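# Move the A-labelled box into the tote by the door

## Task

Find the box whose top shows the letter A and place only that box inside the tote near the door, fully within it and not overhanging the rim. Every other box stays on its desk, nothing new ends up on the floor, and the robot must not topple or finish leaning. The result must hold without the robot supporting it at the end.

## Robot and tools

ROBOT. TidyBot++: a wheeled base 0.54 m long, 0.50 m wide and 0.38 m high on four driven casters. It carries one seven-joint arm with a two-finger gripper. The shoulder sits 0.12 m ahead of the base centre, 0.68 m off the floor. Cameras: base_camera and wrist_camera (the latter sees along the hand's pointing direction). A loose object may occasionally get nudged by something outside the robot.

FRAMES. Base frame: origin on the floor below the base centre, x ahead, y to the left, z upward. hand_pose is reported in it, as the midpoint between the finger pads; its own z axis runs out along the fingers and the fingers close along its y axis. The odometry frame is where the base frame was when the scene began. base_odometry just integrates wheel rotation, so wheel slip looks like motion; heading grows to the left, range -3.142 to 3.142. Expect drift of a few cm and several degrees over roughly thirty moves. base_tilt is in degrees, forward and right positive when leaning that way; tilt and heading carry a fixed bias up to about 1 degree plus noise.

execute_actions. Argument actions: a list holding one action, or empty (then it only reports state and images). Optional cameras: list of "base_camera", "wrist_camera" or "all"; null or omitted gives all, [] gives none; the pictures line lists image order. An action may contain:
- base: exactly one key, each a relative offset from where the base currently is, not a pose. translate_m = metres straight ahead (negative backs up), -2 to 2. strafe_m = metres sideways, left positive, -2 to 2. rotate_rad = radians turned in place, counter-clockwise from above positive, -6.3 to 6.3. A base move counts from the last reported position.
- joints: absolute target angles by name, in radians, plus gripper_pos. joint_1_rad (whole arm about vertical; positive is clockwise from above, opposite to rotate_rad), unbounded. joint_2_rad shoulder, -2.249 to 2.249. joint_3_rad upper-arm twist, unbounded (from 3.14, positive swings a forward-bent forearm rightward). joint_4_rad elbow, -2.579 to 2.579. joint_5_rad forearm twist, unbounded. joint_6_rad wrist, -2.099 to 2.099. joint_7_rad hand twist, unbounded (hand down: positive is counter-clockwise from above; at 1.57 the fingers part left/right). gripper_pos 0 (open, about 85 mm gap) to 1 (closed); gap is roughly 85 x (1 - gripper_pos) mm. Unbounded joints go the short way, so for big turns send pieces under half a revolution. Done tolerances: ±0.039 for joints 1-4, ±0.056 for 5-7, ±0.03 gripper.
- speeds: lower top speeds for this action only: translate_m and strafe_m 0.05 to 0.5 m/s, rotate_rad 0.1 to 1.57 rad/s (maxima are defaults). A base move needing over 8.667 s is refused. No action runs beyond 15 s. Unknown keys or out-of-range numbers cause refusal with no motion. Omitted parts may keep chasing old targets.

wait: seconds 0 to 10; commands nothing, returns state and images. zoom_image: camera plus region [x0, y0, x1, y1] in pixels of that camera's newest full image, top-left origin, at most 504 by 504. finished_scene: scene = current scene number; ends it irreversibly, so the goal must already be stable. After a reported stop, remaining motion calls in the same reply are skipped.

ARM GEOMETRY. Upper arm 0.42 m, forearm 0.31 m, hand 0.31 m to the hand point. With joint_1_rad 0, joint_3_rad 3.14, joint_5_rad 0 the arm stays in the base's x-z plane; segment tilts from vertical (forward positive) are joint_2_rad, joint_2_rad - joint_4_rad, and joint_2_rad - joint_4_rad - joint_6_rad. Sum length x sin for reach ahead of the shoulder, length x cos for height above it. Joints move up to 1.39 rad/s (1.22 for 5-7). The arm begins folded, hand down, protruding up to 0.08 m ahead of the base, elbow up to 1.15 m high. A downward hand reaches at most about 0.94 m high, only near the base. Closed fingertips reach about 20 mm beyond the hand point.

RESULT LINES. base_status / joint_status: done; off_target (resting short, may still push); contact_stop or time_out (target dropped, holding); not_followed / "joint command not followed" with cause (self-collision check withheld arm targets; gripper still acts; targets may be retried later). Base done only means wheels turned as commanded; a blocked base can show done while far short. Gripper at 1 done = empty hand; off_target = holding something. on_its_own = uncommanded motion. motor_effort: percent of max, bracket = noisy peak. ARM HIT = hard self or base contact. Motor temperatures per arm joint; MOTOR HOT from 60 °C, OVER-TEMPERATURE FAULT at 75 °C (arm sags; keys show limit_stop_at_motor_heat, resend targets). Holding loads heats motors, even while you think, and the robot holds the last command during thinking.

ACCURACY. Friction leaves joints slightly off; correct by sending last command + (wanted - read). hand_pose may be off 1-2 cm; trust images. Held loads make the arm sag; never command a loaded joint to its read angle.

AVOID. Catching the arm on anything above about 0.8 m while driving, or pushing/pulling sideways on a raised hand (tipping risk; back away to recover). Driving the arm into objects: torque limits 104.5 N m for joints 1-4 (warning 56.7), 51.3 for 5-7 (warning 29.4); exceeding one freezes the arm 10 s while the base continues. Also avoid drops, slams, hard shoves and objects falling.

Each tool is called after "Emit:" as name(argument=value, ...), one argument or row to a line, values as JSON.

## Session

Emit:
execute_actions(
  actions=[],
)

Scene clock: 0.00 s.
Motor temperatures (°C, as the motors report them): [31 29 29 31 34 33 34]
base_odometry: x=+0.000 y=+0.000 heading=+0.000 (m, m, rad; odometry frame)
base_tilt: forward=-0.1 right=+0.1 (deg)
base_status: not commanded
joint_positions: joint_1_rad=+0.033 joint_2_rad=-0.333 joint_3_rad=+3.096 joint_4_rad=-2.537 joint_5_rad=+0.000 joint_6_rad=-0.886 joint_7_rad=+1.523 gripper_pos=+0.000
joint_status: not commanded
motor_effort: joint_1_rad=+0 joint_2_rad=-1 joint_3_rad=+0 joint_4_rad=+14 joint_5_rad=+0 joint_6_rad=+3 joint_7_rad=+1 (%)
hand_pose: x=+0.2505 y=+0.0011 z=+0.5824 quat_wxyz=(+0.007, +0.999, -0.019, +0.026) (m; base frame)
pictures: base_camera, wrist_camera
Images, in order (width x height): base_camera 644x364, wrist_camera 644x476.

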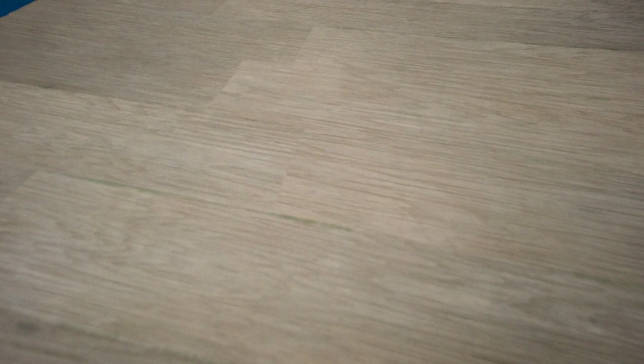

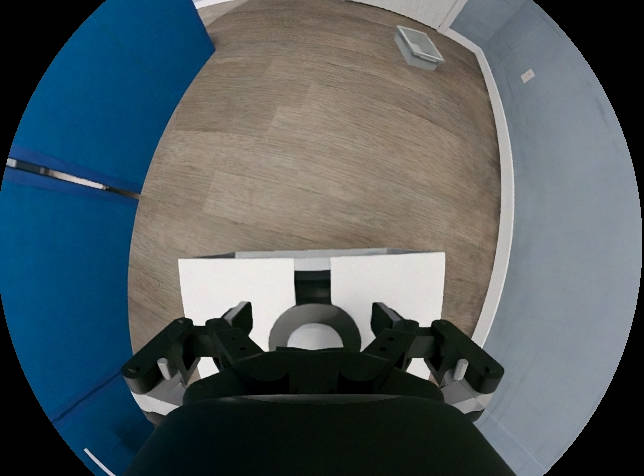

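Emit:
execute_actions(
  actions=[
    {"base":{"translate_m":1.4},"joints":{"joint_1_rad":0.0,"joint_2_rad":-0.25,"joint_3_rad":3.17,"joint_4_rad":-2.1,"joint_6_rad":-1.2,"joint_7_rad":1.6}},
  ],
)

Scene clock: 8.00 s.
Motor temperatures (°C, as the motors report them): [31 29 29 31 34 33 34]
base_odometry: x=+1.400 y=-0.001 heading=-0.001 (m, m, rad; odometry frame)
base_tilt: forward=-0.1 right=+0.1 (deg)
base_status: done
joint_positions: joint_1_rad=+0.012 joint_2_rad=-0.260 joint_3_rad=+3.150 joint_4_rad=-2.115 joint_5_rad=+0.000 joint_6_rad=-1.179 joint_7_rad=+1.569 gripper_pos=+0.000
joint_status: all done
motor_effort: joint_1_rad=+0(0) joint_2_rad=-6(8) joint_3_rad=+0(0) joint_4_rad=+16(16) joint_5_rad=+0(0) joint_6_rad=+2(3) joint_7_rad=+1(1) (%)
hand_pose: x=+0.3463 y=-0.0034 z=+0.6909 quat_wxyz=(+0.000, +0.998, -0.011, +0.054) (m; base frame)
pictures: base_camera, wrist_camera
Images, in order (width x height): base_camera 644x364, wrist_camera 644x476.

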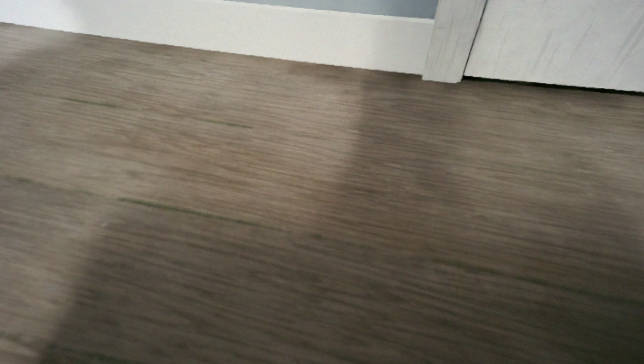

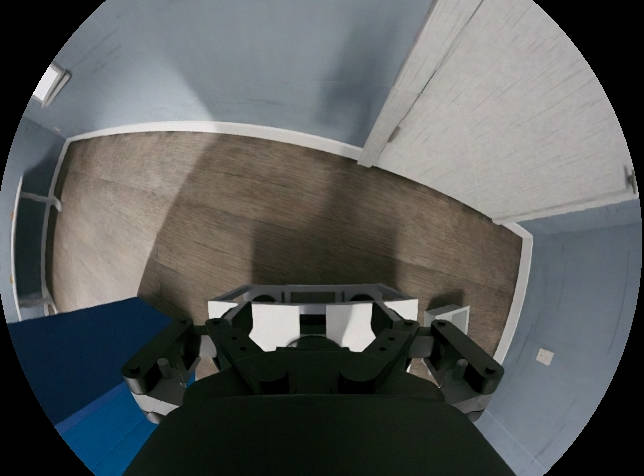

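Emit:
execute_actions(
  actions=[
    {"base":{"translate_m":0.33}},
  ],
  cameras=[],
)

Emit:
execute_actions(
  actions=[
    {"base":{"rotate_rad":1.27}},
  ],
  cameras=[],
)

Emit:
execute_actions(
  actions=[
    {"base":{"translate_m":0.6},"joints":{"joint_2_rad":-0.3,"joint_4_rad":-1.5,"joint_6_rad":-0.8}},
  ],
)

Scene clock: 13.10 s.
Motor temperatures (°C, as the motors report them): [31 29 29 32 34 33 34]
base_odometry: x=+1.730 y=-0.002 heading=-0.001 (m, m, rad; odometry frame)
base_tilt: forward=-0.1 right=+0.1 (deg)
base_status: done
joint_positions: joint_1_rad=+0.012 joint_2_rad=-0.253 joint_3_rad=+3.151 joint_4_rad=-2.113 joint_5_rad=+0.000 joint_6_rad=-1.183 joint_7_rad=+1.569 gripper_pos=+0.000
joint_status: not commanded
motor_effort: joint_1_rad=+0(0) joint_2_rad=-6(8) joint_3_rad=+0(0) joint_4_rad=+16(17) joint_5_rad=+0(1) joint_6_rad=+3(3) joint_7_rad=+1(1) (%)
hand_pose: x=+0.3457 y=-0.0034 z=+0.6899 quat_wxyz=(+0.000, +0.999, -0.011, +0.049) (m; base frame)
pictures: none
No camera images: the call's "cameras" was empty. Leave "cameras" out to get every camera's image.

Scene clock: 15.17 s.
Motor temperatures (°C, as the motors report them): [31 29 29 32 34 33 34]
base_odometry: x=+1.731 y=-0.002 heading=+1.268 (m, m, rad; odometry frame)
base_tilt: forward=+0.0 right=+0.1 (deg)
base_status: done
joint_positions: joint_1_rad=+0.007 joint_2_rad=-0.253 joint_3_rad=+3.155 joint_4_rad=-2.113 joint_5_rad=+0.000 joint_6_rad=-1.183 joint_7_rad=+1.569 gripper_pos=+0.000
joint_status: not commanded
motor_effort: joint_1_rad=+0(1) joint_2_rad=-7(7) joint_3_rad=+0(1) joint_4_rad=+16(16) joint_5_rad=+0(1) joint_6_rad=+3(3) joint_7_rad=+1(1) (%)
hand_pose: x=+0.3458 y=-0.0031 z=+0.6899 quat_wxyz=(-0.001, +0.999, -0.010, +0.049) (m; base frame)
pictures: none
No camera images: the call's "cameras" was empty. Leave "cameras" out to get every camera's image.

Scene clock: 17.87 s.
Motor temperatures (°C, as the motors report them): [31 29 29 32 34 33 34]
base_odometry: x=+1.908 y=+0.572 heading=+1.269 (m, m, rad; odometry frame)
base_tilt: forward=-0.1 right=+0.1 (deg)
base_status: done
joint_positions: joint_1_rad=+0.007 joint_2_rad=-0.285 joint_3_rad=+3.155 joint_4_rad=-1.515 joint_5_rad=+0.000 joint_6_rad=-0.816 joint_7_rad=+1.569 gripper_pos=+0.000
joint_status: all done
motor_effort: joint_1_rad=+0(0) joint_2_rad=-10(13) joint_3_rad=+0(0) joint_4_rad=+20(21) joint_5_rad=+0(0) joint_6_rad=+9(9) joint_7_rad=+1(1) (%)
hand_pose: x=+0.5738 y=-0.0088 z=+1.0484 quat_wxyz=(+0.003, +0.854, -0.010, +0.521) (m; base frame)
pictures: base_camera, wrist_camera
Images, in order (width x height): base_camera 644x364, wrist_camera 644x476.

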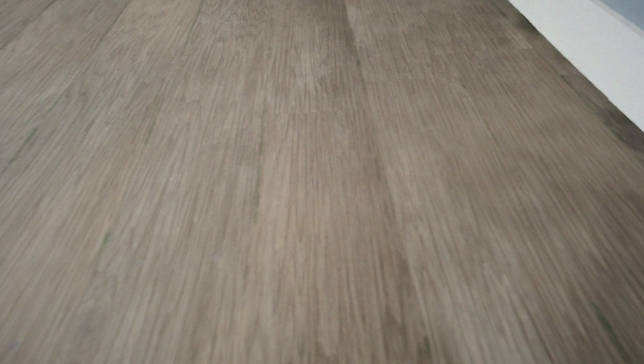

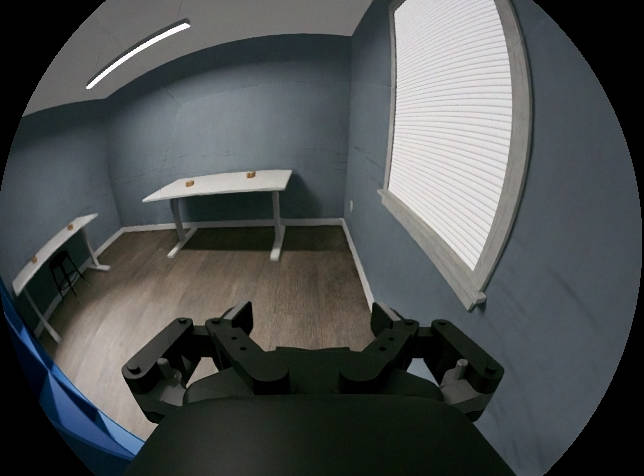

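Emit:
execute_actions(
  actions=[
    {"base":{"translate_m":1.3},"joints":{"joint_2_rad":-0.1,"joint_4_rad":-1.0,"joint_6_rad":-1.45}},
  ],
  cameras=[],
)

Emit:
execute_actions(
  actions=[
    {"base":{"strafe_m":1.0}},
  ],
)

Scene clock: 25.47 s.
Motor temperatures (°C, as the motors report them): [31 29 29 32 34 33 34]
base_odometry: x=+2.293 y=+1.814 heading=+1.270 (m, m, rad; odometry frame)
base_tilt: forward=-0.1 right=+0.2 (deg)
base_status: done
joint_positions: joint_1_rad=+0.007 joint_2_rad=-0.102 joint_3_rad=+3.155 joint_4_rad=-1.018 joint_5_rad=+0.000 joint_6_rad=-1.430 joint_7_rad=+1.569 gripper_pos=+0.000
joint_status: all done
motor_effort: joint_1_rad=+0(0) joint_2_rad=-14(17) joint_3_rad=+0(1) joint_4_rad=+17(21) joint_5_rad=+0(0) joint_6_rad=+7(9) joint_7_rad=+1(1) (%)
hand_pose: x=+0.5477 y=-0.0077 z=+1.0742 quat_wxyz=(+0.003, +0.922, -0.010, +0.388) (m; base frame)
pictures: none
No camera images: the call's "cameras" was empty. Leave "cameras" out to get every camera's image.

Scene clock: 28.83 s.
Motor temperatures (°C, as the motors report them): [31 29 29 32 34 33 34]
base_odometry: x=+1.338 y=+2.111 heading=+1.270 (m, m, rad; odometry frame)
base_tilt: forward=-0.1 right=+0.1 (deg)
base_status: done
joint_positions: joint_1_rad=+0.005 joint_2_rad=-0.102 joint_3_rad=+3.158 joint_4_rad=-1.017 joint_5_rad=+0.000 joint_6_rad=-1.430 joint_7_rad=+1.569 gripper_pos=+0.000
joint_status: not commanded
motor_effort: joint_1_rad=+0(1) joint_2_rad=-13(14) joint_3_rad=+0(1) joint_4_rad=+17(17) joint_5_rad=+0(1) joint_6_rad=+7(7) joint_7_rad=+1(1) (%)
hand_pose: x=+0.5477 y=-0.0082 z=+1.0744 quat_wxyz=(+0.003, +0.922, -0.011, +0.388) (m; base frame)
pictures: base_camera, wrist_camera
Images, in order (width x height): base_camera 644x364, wrist_camera 644x476.

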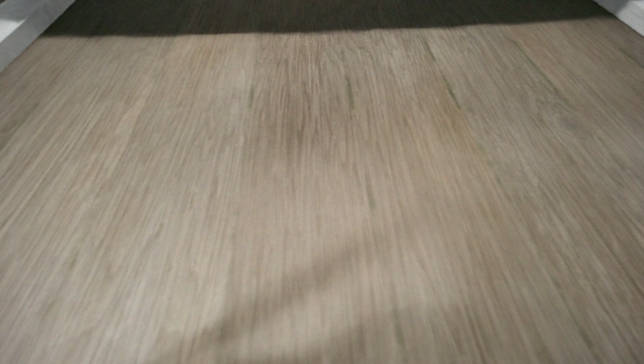

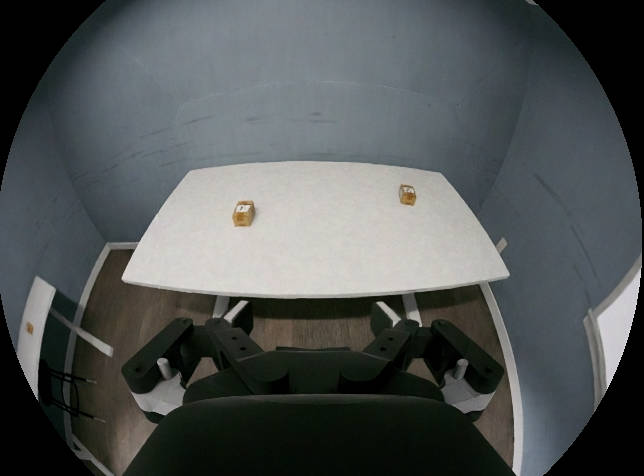

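Emit:
zoom_image(
  camera="wrist_camera",
  region=[220, 190, 270, 235],
)

Emit:
zoom_image(
  camera="wrist_camera",
  region=[382, 172, 432, 217],
)

Region (220, 190, 270, 235) of wrist_camera's 644x476 image, scaled by 10.080; it fills the top 454 rows of this view, and the rest is white.

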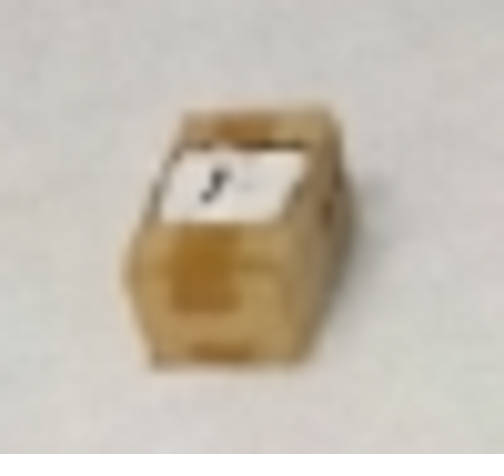

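Region (382, 172, 432, 217) of wrist_camera's 644x476 image, scaled by 10.080; it fills the top 454 rows of this view, and the rest is white.

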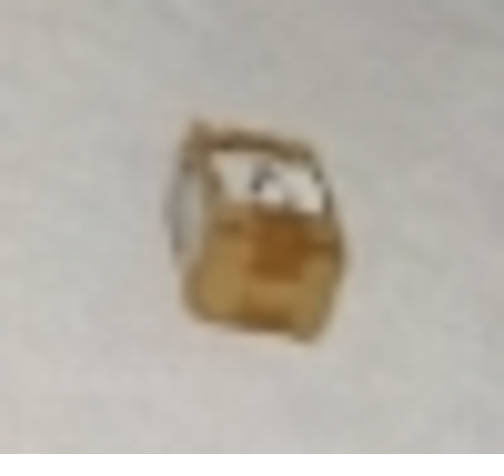

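Emit:
execute_actions(
  actions=[
    {"base":{"translate_m":0.35},"joints":{"joint_2_rad":0.1,"joint_4_rad":-0.8,"joint_6_rad":-1.6}},
  ],
)

Scene clock: 32.47 s.
Motor temperatures (°C, as the motors report them): [31 29 29 32 34 33 34]
base_odometry: x=+1.441 y=+2.445 heading=+1.270 (m, m, rad; odometry frame)
base_tilt: forward=+0.0 right=+0.2 (deg)
base_status: done
joint_positions: joint_1_rad=+0.005 joint_2_rad=+0.106 joint_3_rad=+3.158 joint_4_rad=-0.819 joint_5_rad=+0.000 joint_6_rad=-1.580 joint_7_rad=+1.569 gripper_pos=+0.000
joint_status: all done
motor_effort: joint_1_rad=+0(1) joint_2_rad=-21(26) joint_3_rad=+0(1) joint_4_rad=+16(18) joint_5_rad=+0(0) joint_6_rad=+6(8) joint_7_rad=+1(1) (%)
hand_pose: x=+0.5998 y=-0.0080 z=+1.0393 quat_wxyz=(+0.004, +0.950, -0.010, +0.313) (m; base frame)
pictures: base_camera, wrist_camera
Images, in order (width x height): base_camera 644x364, wrist_camera 644x476.

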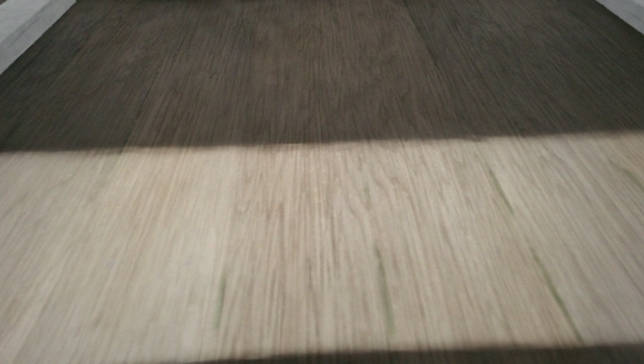

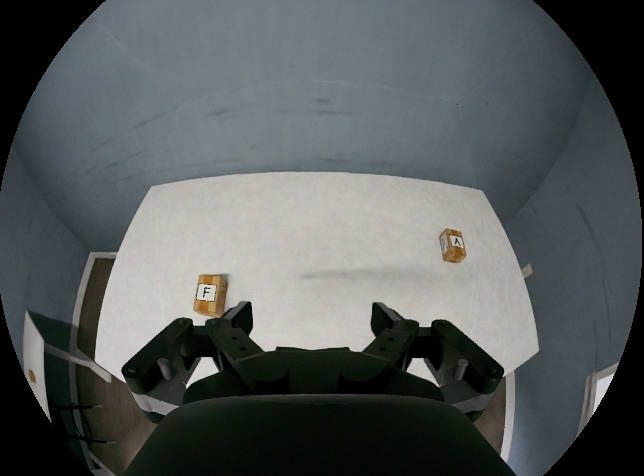

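Emit:
zoom_image(
  camera="wrist_camera",
  region=[428, 220, 482, 270],
)

Region (428, 220, 482, 270) of wrist_camera's 644x476 image, scaled by 9.333; it fills the top 467 rows of this view, and the rest is white.

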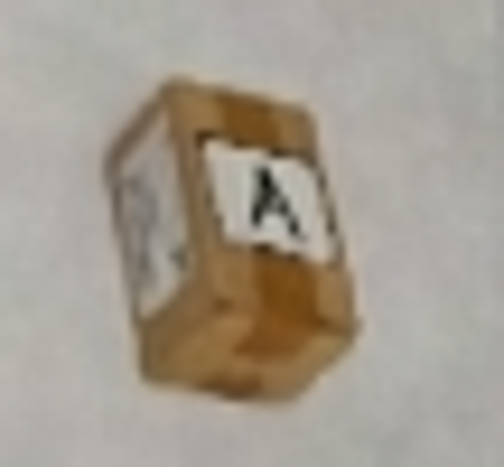

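Emit:
execute_actions(
  actions=[
    {"base":{"strafe_m":-0.372},"joints":{"joint_1_rad":-0.01,"joint_3_rad":3.12}},
  ],
  cameras=[],
)

Emit:
execute_actions(
  actions=[
    {"base":{"translate_m":0.11},"joints":{"joint_2_rad":0.39,"joint_4_rad":-0.75,"joint_6_rad":-1.66}},
  ],
)

Scene clock: 39.83 s.
Motor temperatures (°C, as the motors report them): [31 29 29 32 34 33 34]
base_odometry: x=+1.797 y=+2.335 heading=+1.271 (m, m, rad; odometry frame)
base_tilt: forward=-0.1 right=+0.1 (deg)
base_status: done
joint_positions: joint_1_rad=-0.005 joint_2_rad=+0.106 joint_3_rad=+3.125 joint_4_rad=-0.818 joint_5_rad=+0.000 joint_6_rad=-1.580 joint_7_rad=+1.569 gripper_pos=+0.000
joint_status: all done
motor_effort: joint_1_rad=+0(4) joint_2_rad=-20(22) joint_3_rad=-1(2) joint_4_rad=+16(16) joint_5_rad=+0(1) joint_6_rad=+7(7) joint_7_rad=+1(1) (%)
hand_pose: x=+0.5993 y=+0.0110 z=+1.0395 quat_wxyz=(-0.004, +0.950, +0.009, +0.313) (m; base frame)
pictures: none
No camera images: the call's "cameras" was empty. Leave "cameras" out to get every camera's image.

Scene clock: 41.53 s.
Motor temperatures (°C, as the motors report them): [31 29 29 32 34 33 34]
base_odometry: x=+1.830 y=+2.441 heading=+1.270 (m, m, rad; odometry frame)
base_tilt: forward=+0.0 right=+0.1 (deg)
base_status: done
joint_positions: joint_1_rad=-0.005 joint_2_rad=+0.396 joint_3_rad=+3.125 joint_4_rad=-0.765 joint_5_rad=+0.000 joint_6_rad=-1.638 joint_7_rad=+1.569 gripper_pos=+0.000
joint_status: all done
motor_effort: joint_1_rad=+0(1) joint_2_rad=-32(41) joint_3_rad=-1(1) joint_4_rad=+17(19) joint_5_rad=+0(0) joint_6_rad=+4(8) joint_7_rad=+1(1) (%)
hand_pose: x=+0.6738 y=+0.0112 z=+0.9020 quat_wxyz=(-0.005, +0.985, +0.009, +0.170) (m; base frame)
pictures: base_camera, wrist_camera
Images, in order (width x height): base_camera 644x364, wrist_camera 644x476.

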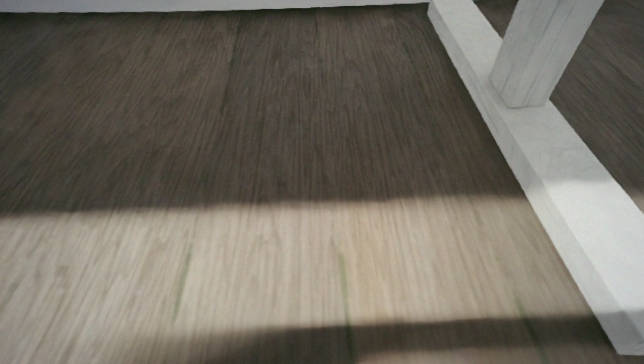

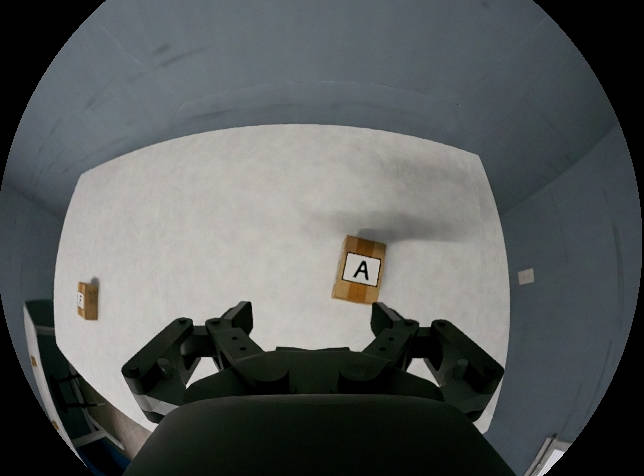

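Emit:
execute_actions(
  actions=[
    {"joints":{"joint_1_rad":0.113,"joint_2_rad":0.50,"joint_4_rad":-0.87,"joint_6_rad":-1.42,"joint_7_rad":1.45}},
  ],
  cameras=["wrist_camera"],
)

Scene clock: 45.20 s.
Motor temperatures (°C, as the motors report them): [31 29 29 32 34 33 34]
base_odometry: x=+1.830 y=+2.441 heading=+1.271 (m, m, rad; odometry frame)
base_tilt: forward=+0.0 right=+0.1 (deg)
base_status: not commanded
joint_positions: joint_1_rad=+0.115 joint_2_rad=+0.505 joint_3_rad=+3.125 joint_4_rad=-0.860 joint_5_rad=+0.000 joint_6_rad=-1.435 joint_7_rad=+1.477 gripper_pos=+0.000
joint_status: all done
motor_effort: joint_1_rad=+0(2) joint_2_rad=-37(43) joint_3_rad=-1(2) joint_4_rad=+17(19) joint_5_rad=+0(0) joint_6_rad=+5(6) joint_7_rad=+1(1) (%)
hand_pose: x=+0.7313 y=-0.0616 z=+0.8211 quat_wxyz=(-0.003, +0.981, -0.096, +0.170) (m; base frame)
pictures: wrist_camera
Images, in order (width x height): wrist_camera 644x476.

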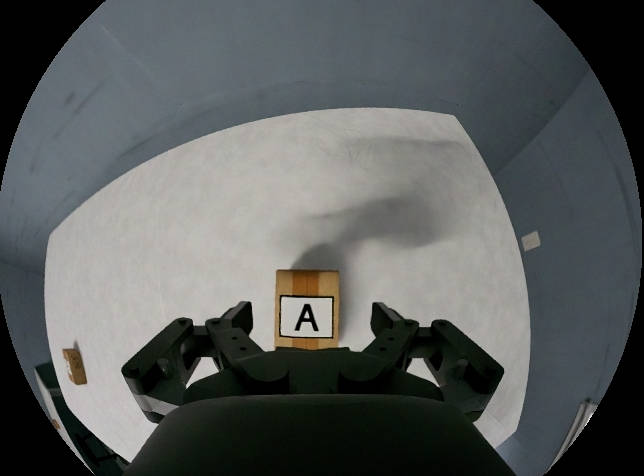

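Emit:
execute_actions(
  actions=[
    {"joints":{"joint_1_rad":0.1,"joint_2_rad":0.462,"joint_4_rad":-1.177,"joint_6_rad":-1.145}},
  ],
  cameras=["wrist_camera"],
)

Scene clock: 49.50 s.
Motor temperatures (°C, as the motors report them): [31 29 29 32 34 33 34]
base_odometry: x=+1.830 y=+2.441 heading=+1.271 (m, m, rad; odometry frame)
base_tilt: forward=-0.1 right=+0.2 (deg)
base_status: not commanded
joint_positions: joint_1_rad=+0.112 joint_2_rad=+0.481 joint_3_rad=+3.125 joint_4_rad=-1.162 joint_5_rad=+0.000 joint_6_rad=-1.166 joint_7_rad=+1.477 gripper_pos=+0.000
joint_status: all done
motor_effort: joint_1_rad=+0(0) joint_2_rad=-37(39) joint_3_rad=-1(1) joint_4_rad=+18(19) joint_5_rad=+0(0) joint_6_rad=+4(5) joint_7_rad=+1(1) (%)
hand_pose: x=+0.7258 y=-0.0583 z=+0.7382 quat_wxyz=(-0.003, +0.982, -0.095, +0.166) (m; base frame)
pictures: wrist_camera
Images, in order (width x height): wrist_camera 644x476.

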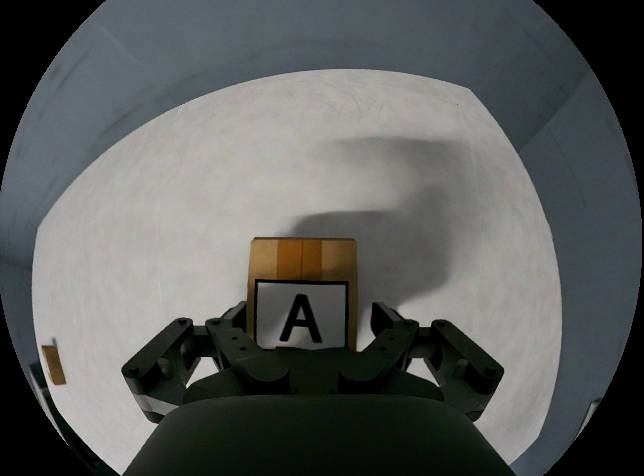

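Emit:
execute_actions(
  actions=[
    {"joints":{"gripper_pos":1.0}},
  ],
  cameras=["wrist_camera"],
)

Scene clock: 51.47 s.
Motor temperatures (°C, as the motors report them): [31 29 29 32 34 33 34]
base_odometry: x=+1.830 y=+2.440 heading=+1.271 (m, m, rad; odometry frame)
base_tilt: forward=-0.1 right=+0.1 (deg)
base_status: not commanded
joint_positions: joint_1_rad=+0.110 joint_2_rad=+0.473 joint_3_rad=+3.125 joint_4_rad=-1.166 joint_5_rad=+0.000 joint_6_rad=-1.165 joint_7_rad=+1.477 gripper_pos=+0.338
joint_status: gripper_pos off_target (ended at +0.338, target +1.000)
motor_effort: joint_1_rad=+0(1) joint_2_rad=-37(39) joint_3_rad=-1(1) joint_4_rad=+19(19) joint_5_rad=+0(0) joint_6_rad=+4(6) joint_7_rad=+1(1) (%)
hand_pose: x=+0.7245 y=-0.0571 z=+0.7413 quat_wxyz=(-0.003, +0.981, -0.094, +0.168) (m; base frame)
pictures: wrist_camera
Images, in order (width x height): wrist_camera 644x476.

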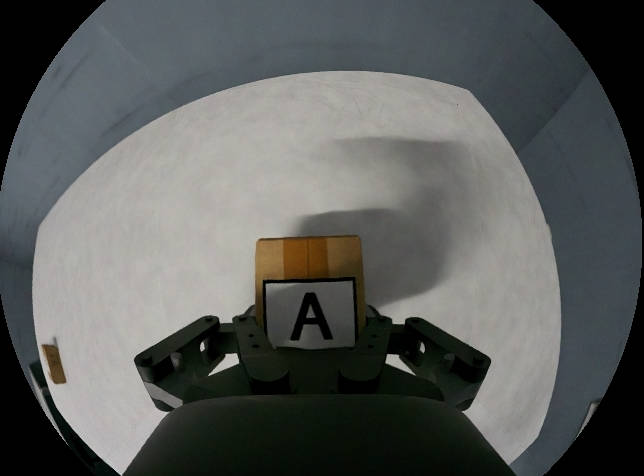

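Emit:
execute_actions(
  actions=[
    {"joints":{"joint_2_rad":0.2,"joint_4_rad":-1.15,"joint_6_rad":-1.3}},
  ],
  cameras=["wrist_camera"],
)

Scene clock: 54.23 s.
Motor temperatures (°C, as the motors report them): [31 30 29 32 34 33 34]
base_odometry: x=+1.830 y=+2.440 heading=+1.271 (m, m, rad; odometry frame)
base_tilt: forward=+0.0 right=+0.1 (deg)
base_status: not commanded
joint_positions: joint_1_rad=+0.110 joint_2_rad=+0.199 joint_3_rad=+3.125 joint_4_rad=-1.163 joint_5_rad=+0.000 joint_6_rad=-1.282 joint_7_rad=+1.477 gripper_pos=+0.338
joint_status: all done
motor_effort: joint_1_rad=+0(0) joint_2_rad=-28(41) joint_3_rad=+0(1) joint_4_rad=+19(19) joint_5_rad=+0(0) joint_6_rad=+6(7) joint_7_rad=+1(1) (%)
hand_pose: x=+0.6558 y=-0.0500 z=+0.8861 quat_wxyz=(-0.001, +0.965, -0.091, +0.246) (m; base frame)
pictures: wrist_camera
Images, in order (width x height): wrist_camera 644x476.

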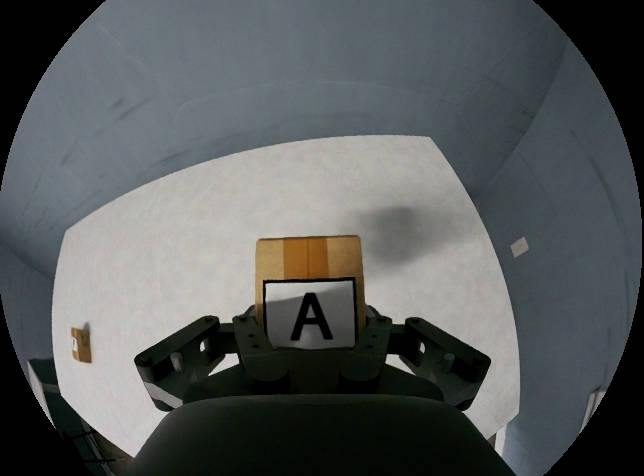

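Emit:
execute_actions(
  actions=[
    {"base":{"translate_m":-0.26},"joints":{"joint_1_rad":-0.01,"joint_2_rad":-0.2,"joint_4_rad":-1.4,"joint_6_rad":-1.4,"joint_7_rad":1.6}},
  ],
  cameras=[],
)

Emit:
execute_actions(
  actions=[
    {"base":{"strafe_m":-0.62}},
  ],
)

Scene clock: 59.27 s.
Motor temperatures (°C, as the motors report them): [31 30 29 32 34 33 34]
base_odometry: x=+1.753 y=+2.192 heading=+1.271 (m, m, rad; odometry frame)
base_tilt: forward=-0.1 right=+0.1 (deg)
base_status: done
joint_positions: joint_1_rad=+0.001 joint_2_rad=-0.209 joint_3_rad=+3.125 joint_4_rad=-1.384 joint_5_rad=+0.000 joint_6_rad=-1.387 joint_7_rad=+1.570 gripper_pos=+0.338
joint_status: all done
motor_effort: joint_1_rad=+0(2) joint_2_rad=-11(34) joint_3_rad=+0(2) joint_4_rad=+19(20) joint_5_rad=+0(1) joint_6_rad=+7(8) joint_7_rad=+1(1) (%)
hand_pose: x=+0.4920 y=+0.0078 z=+0.9538 quat_wxyz=(+0.000, +0.958, +0.007, +0.285) (m; base frame)
pictures: none
No camera images: the call's "cameras" was empty. Leave "cameras" out to get every camera's image.

Scene clock: 61.87 s.
Motor temperatures (°C, as the motors report them): [31 30 29 32 34 33 34]
base_odometry: x=+2.345 y=+2.008 heading=+1.270 (m, m, rad; odometry frame)
base_tilt: forward=+0.0 right=+0.2 (deg)
base_status: done
joint_positions: joint_1_rad=-0.003 joint_2_rad=-0.208 joint_3_rad=+3.125 joint_4_rad=-1.385 joint_5_rad=+0.000 joint_6_rad=-1.387 joint_7_rad=+1.570 gripper_pos=+0.338
joint_status: not commanded
motor_effort: joint_1_rad=+0(2) joint_2_rad=-11(12) joint_3_rad=+0(3) joint_4_rad=+18(19) joint_5_rad=+0(2) joint_6_rad=+6(7) joint_7_rad=+1(1) (%)
hand_pose: x=+0.4918 y=+0.0095 z=+0.9533 quat_wxyz=(-0.001, +0.959, +0.009, +0.285) (m; base frame)
pictures: base_camera, wrist_camera
Images, in order (width x height): base_camera 644x364, wrist_camera 644x476.

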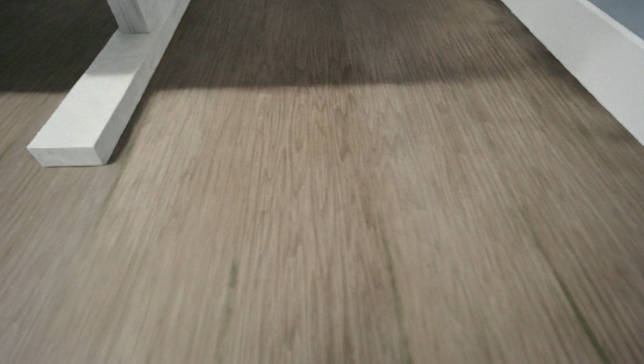

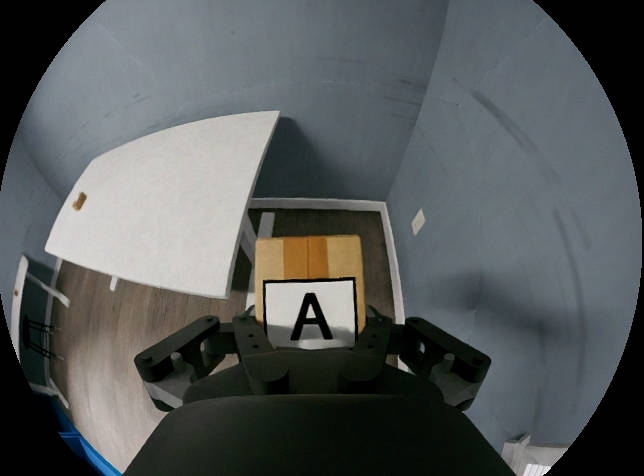

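Emit:
execute_actions(
  actions=[
    {"base":{"translate_m":-2.0},"joints":{"joint_2_rad":-0.25,"joint_4_rad":-2.2,"joint_6_rad":-1.17}},
  ],
)

Scene clock: 68.10 s.
Motor temperatures (°C, as the motors report them): [31 30 29 32 34 33 34]
base_odometry: x=+1.753 y=+0.098 heading=+1.270 (m, m, rad; odometry frame)
base_tilt: forward=-0.1 right=+0.1 (deg)
base_status: done
joint_positions: joint_1_rad=-0.003 joint_2_rad=-0.237 joint_3_rad=+3.125 joint_4_rad=-2.188 joint_5_rad=+0.000 joint_6_rad=-1.191 joint_7_rad=+1.570 gripper_pos=+0.338
joint_status: all done
motor_effort: joint_1_rad=+0(1) joint_2_rad=-6(14) joint_3_rad=+0(1) joint_4_rad=+15(19) joint_5_rad=+0(0) joint_6_rad=+2(6) joint_7_rad=+1(1) (%)
hand_pose: x=+0.3115 y=+0.0050 z=+0.6628 quat_wxyz=(+0.002, +1.000, +0.009, +0.000) (m; base frame)
pictures: base_camera, wrist_camera
Images, in order (width x height): base_camera 644x364, wrist_camera 644x476.

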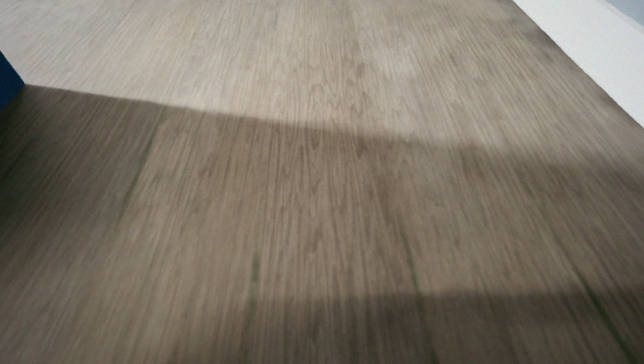

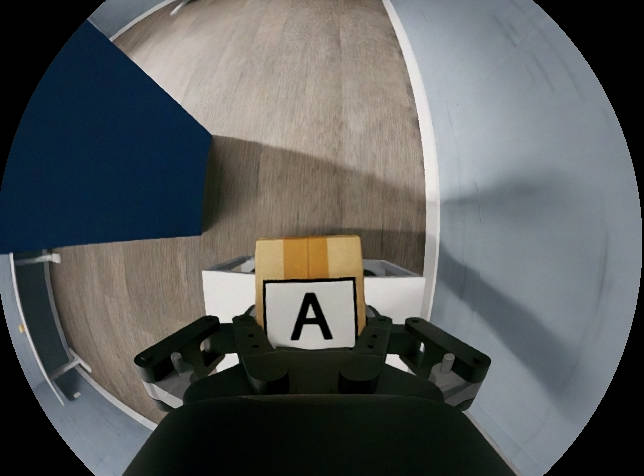

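Emit:
execute_actions(
  actions=[
    {"base":{"rotate_rad":-2.84},"speeds":{"rotate_rad":1.3}},
  ],
)

Scene clock: 72.40 s.
Motor temperatures (°C, as the motors report them): [31 29 29 32 34 33 34]
base_odometry: x=+1.753 y=+0.098 heading=-1.568 (m, m, rad; odometry frame)
base_tilt: forward=+0.0 right=+0.1 (deg)
base_status: done
joint_positions: joint_1_rad=-0.004 joint_2_rad=-0.237 joint_3_rad=+3.125 joint_4_rad=-2.188 joint_5_rad=+0.000 joint_6_rad=-1.189 joint_7_rad=+1.570 gripper_pos=+0.338
joint_status: not commanded
motor_effort: joint_1_rad=+0(0) joint_2_rad=-6(7) joint_3_rad=+0(1) joint_4_rad=+15(16) joint_5_rad=+0(1) joint_6_rad=+2(2) joint_7_rad=+1(1) (%)
hand_pose: x=+0.3123 y=+0.0051 z=+0.6628 quat_wxyz=(+0.002, +1.000, +0.010, +0.001) (m; base frame)
pictures: base_camera, wrist_camera
Images, in order (width x height): base_camera 644x364, wrist_camera 644x476.

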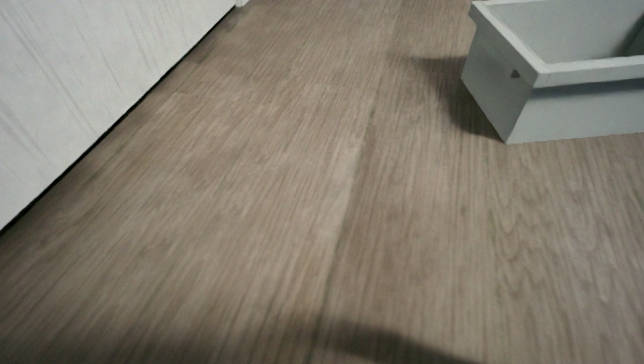

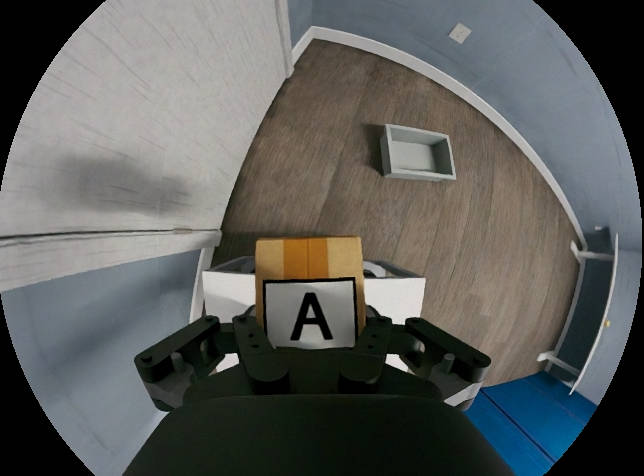

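Emit:
execute_actions(
  actions=[
    {"base":{"strafe_m":-0.42},"joints":{"joint_2_rad":1.17,"joint_3_rad":3.15,"joint_4_rad":-2.2,"joint_6_rad":0.59}},
  ],
  cameras=[],
)

Emit:
execute_actions(
  actions=[
    {"base":{"translate_m":0.17}},
  ],
)

Scene clock: 77.07 s.
Motor temperatures (°C, as the motors report them): [31 29 29 32 34 33 34]
base_odometry: x=+1.333 y=+0.097 heading=-1.569 (m, m, rad; odometry frame)
base_tilt: forward=+0.0 right=+0.1 (deg)
base_status: done
joint_positions: joint_1_rad=-0.005 joint_2_rad=+1.162 joint_3_rad=+3.132 joint_4_rad=-2.188 joint_5_rad=+0.000 joint_6_rad=+0.567 joint_7_rad=+1.570 gripper_pos=+0.338
joint_status: all done
motor_effort: joint_1_rad=+0(2) joint_2_rad=-34(36) joint_3_rad=-1(1) joint_4_rad=-2(16) joint_5_rad=-1(1) joint_6_rad=+6(5) joint_7_rad=+1(1) (%)
hand_pose: x=+0.5490 y=+0.0089 z=+0.2500 quat_wxyz=(-0.005, +0.984, +0.003, +0.178) (m; base frame)
pictures: none
No camera images: the call's "cameras" was empty. Leave "cameras" out to get every camera's image.

Scene clock: 78.57 s.
Motor temperatures (°C, as the motors report them): [31 30 29 32 34 33 34]
base_odometry: x=+1.333 y=-0.073 heading=-1.570 (m, m, rad; odometry frame)
base_tilt: forward=+0.0 right=+0.1 (deg)
base_status: done
joint_positions: joint_1_rad=-0.005 joint_2_rad=+1.162 joint_3_rad=+3.132 joint_4_rad=-2.190 joint_5_rad=+0.000 joint_6_rad=+0.570 joint_7_rad=+1.570 gripper_pos=+0.338
joint_status: not commanded
motor_effort: joint_1_rad=+0(1) joint_2_rad=-35(36) joint_3_rad=-1(2) joint_4_rad=-2(3) joint_5_rad=+0(0) joint_6_rad=+5(6) joint_7_rad=+0(1) (%)
hand_pose: x=+0.5485 y=+0.0089 z=+0.2502 quat_wxyz=(-0.005, +0.984, +0.003, +0.179) (m; base frame)
pictures: base_camera, wrist_camera
Images, in order (width x height): base_camera 644x364, wrist_camera 644x476.

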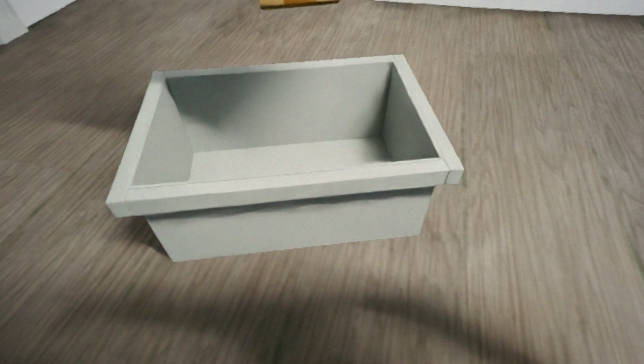

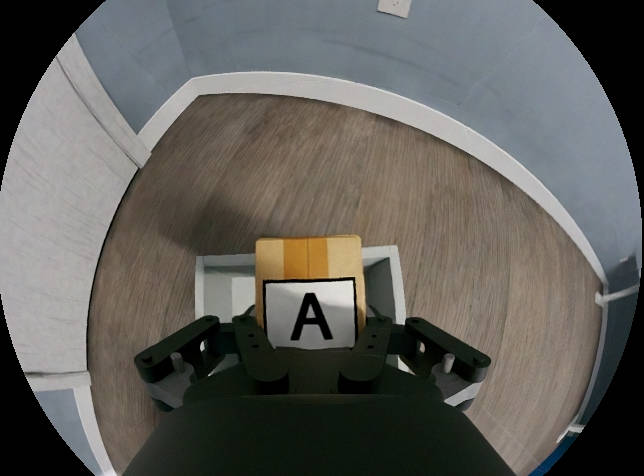

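Emit:
execute_actions(
  actions=[
    {"joints":{"joint_1_rad":-0.055,"joint_2_rad":1.655,"joint_4_rad":-1.825,"joint_6_rad":0.715}},
  ],
)

Scene clock: 83.10 s.
Motor temperatures (°C, as the motors report them): [31 30 29 32 34 33 34]
base_odometry: x=+1.333 y=-0.073 heading=-1.570 (m, m, rad; odometry frame)
base_tilt: forward=+0.0 right=+0.1 (deg)
base_status: not commanded
joint_positions: joint_1_rad=-0.043 joint_2_rad=+1.652 joint_3_rad=+3.132 joint_4_rad=-1.845 joint_5_rad=+0.000 joint_6_rad=+0.691 joint_7_rad=+1.570 gripper_pos=+0.338
joint_status: all done
motor_effort: joint_1_rad=+0(0) joint_2_rad=-35(39) joint_3_rad=-1(1) joint_4_rad=-4(5) joint_5_rad=+1(0) joint_6_rad=+5(5) joint_7_rad=+1(1) (%)
hand_pose: x=+0.5312 y=+0.0248 z=+0.0594 quat_wxyz=(-0.008, +0.986, +0.020, +0.167) (m; base frame)
pictures: base_camera, wrist_camera
Images, in order (width x height): base_camera 644x364, wrist_camera 644x476.

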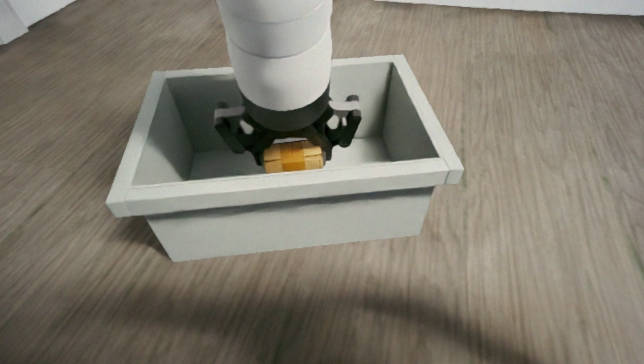

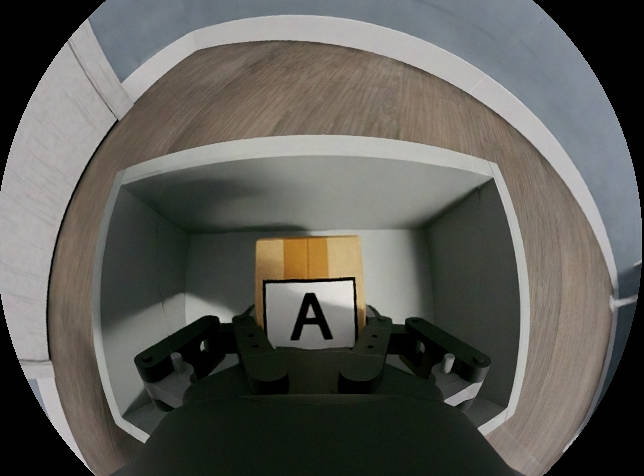

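Emit:
execute_actions(
  actions=[
    {"joints":{"joint_2_rad":1.69,"joint_4_rad":-1.80}},
  ],
  cameras=[],
)

Emit:
execute_actions(
  actions=[
    {"joints":{"gripper_pos":0.1}},
  ],
  cameras=["wrist_camera"],
)

Emit:
execute_actions(
  actions=[
    {"joints":{"joint_2_rad":1.25,"joint_4_rad":-2.15,"joint_6_rad":0.6}},
  ],
)

Scene clock: 85.30 s.
Motor temperatures (°C, as the motors report them): [31 30 29 32 34 33 34]
base_odometry: x=+1.333 y=-0.073 heading=-1.570 (m, m, rad; odometry frame)
base_tilt: forward=+0.0 right=+0.1 (deg)
base_status: not commanded
joint_positions: joint_1_rad=-0.043 joint_2_rad=+1.680 joint_3_rad=+3.132 joint_4_rad=-1.815 joint_5_rad=+0.000 joint_6_rad=+0.692 joint_7_rad=+1.570 gripper_pos=+0.338
joint_status: all done
motor_effort: joint_1_rad=+0(0) joint_2_rad=-35(37) joint_3_rad=-1(1) joint_4_rad=-4(5) joint_5_rad=+0(0) joint_6_rad=+5(5) joint_7_rad=+1(1) (%)
hand_pose: x=+0.5311 y=+0.0248 z=+0.0476 quat_wxyz=(-0.008, +0.986, +0.020, +0.168) (m; base frame)
pictures: none
No camera images: the call's "cameras" was empty. Leave "cameras" out to get every camera's image.

Scene clock: 86.33 s.
Motor temperatures (°C, as the motors report them): [31 30 29 32 34 33 34]
base_odometry: x=+1.333 y=-0.073 heading=-1.570 (m, m, rad; odometry frame)
base_tilt: forward=+0.0 right=+0.2 (deg)
base_status: not commanded
joint_positions: joint_1_rad=-0.044 joint_2_rad=+1.680 joint_3_rad=+3.132 joint_4_rad=-1.815 joint_5_rad=+0.000 joint_6_rad=+0.693 joint_7_rad=+1.570 gripper_pos=+0.100
joint_status: all done
motor_effort: joint_1_rad=+0(0) joint_2_rad=-34(35) joint_3_rad=-1(1) joint_4_rad=-4(5) joint_5_rad=+0(0) joint_6_rad=+4(5) joint_7_rad=+1(1) (%)
hand_pose: x=+0.5314 y=+0.0248 z=+0.0477 quat_wxyz=(-0.008, +0.985, +0.020, +0.169) (m; base frame)
pictures: wrist_camera
Images, in order (width x height): wrist_camera 644x476.

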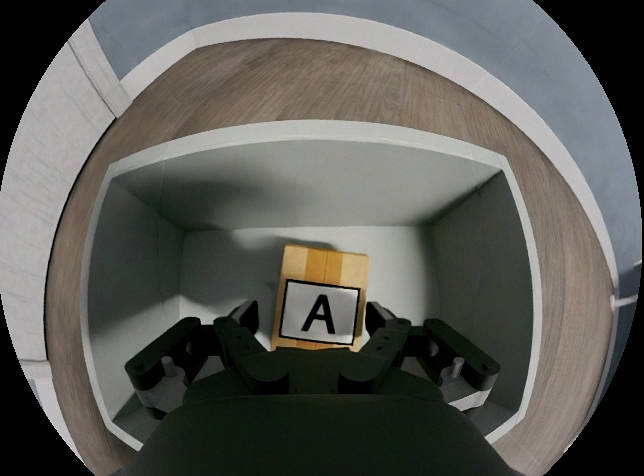

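Scene clock: 87.97 s.
Motor temperatures (°C, as the motors report them): [31 30 29 32 34 33 34]
base_odometry: x=+1.333 y=-0.073 heading=-1.570 (m, m, rad; odometry frame)
base_tilt: forward=+0.0 right=+0.1 (deg)
base_status: not commanded
joint_positions: joint_1_rad=-0.044 joint_2_rad=+1.262 joint_3_rad=+3.132 joint_4_rad=-2.133 joint_5_rad=+0.000 joint_6_rad=+0.621 joint_7_rad=+1.570 gripper_pos=+0.100
joint_status: all done
motor_effort: joint_1_rad=+0(0) joint_2_rad=-35(37) joint_3_rad=-1(1) joint_4_rad=-2(5) joint_5_rad=+0(0) joint_6_rad=+4(5) joint_7_rad=+1(1) (%)
hand_pose: x=+0.5517 y=+0.0256 z=+0.2148 quat_wxyz=(-0.009, +0.983, +0.022, +0.182) (m; base frame)
pictures: base_camera, wrist_camera
Images, in order (width x height): base_camera 644x364, wrist_camera 644x476.

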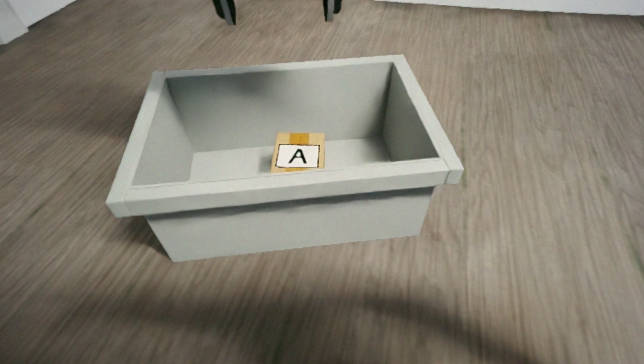

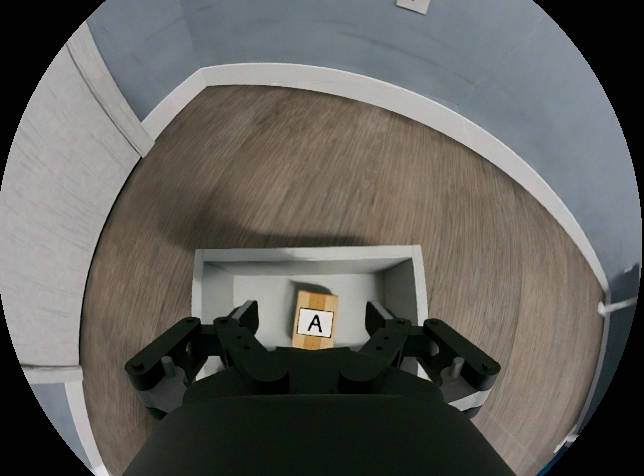

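Emit:
finished_scene(
  scene=2,
)

The scene is finished: the task was done.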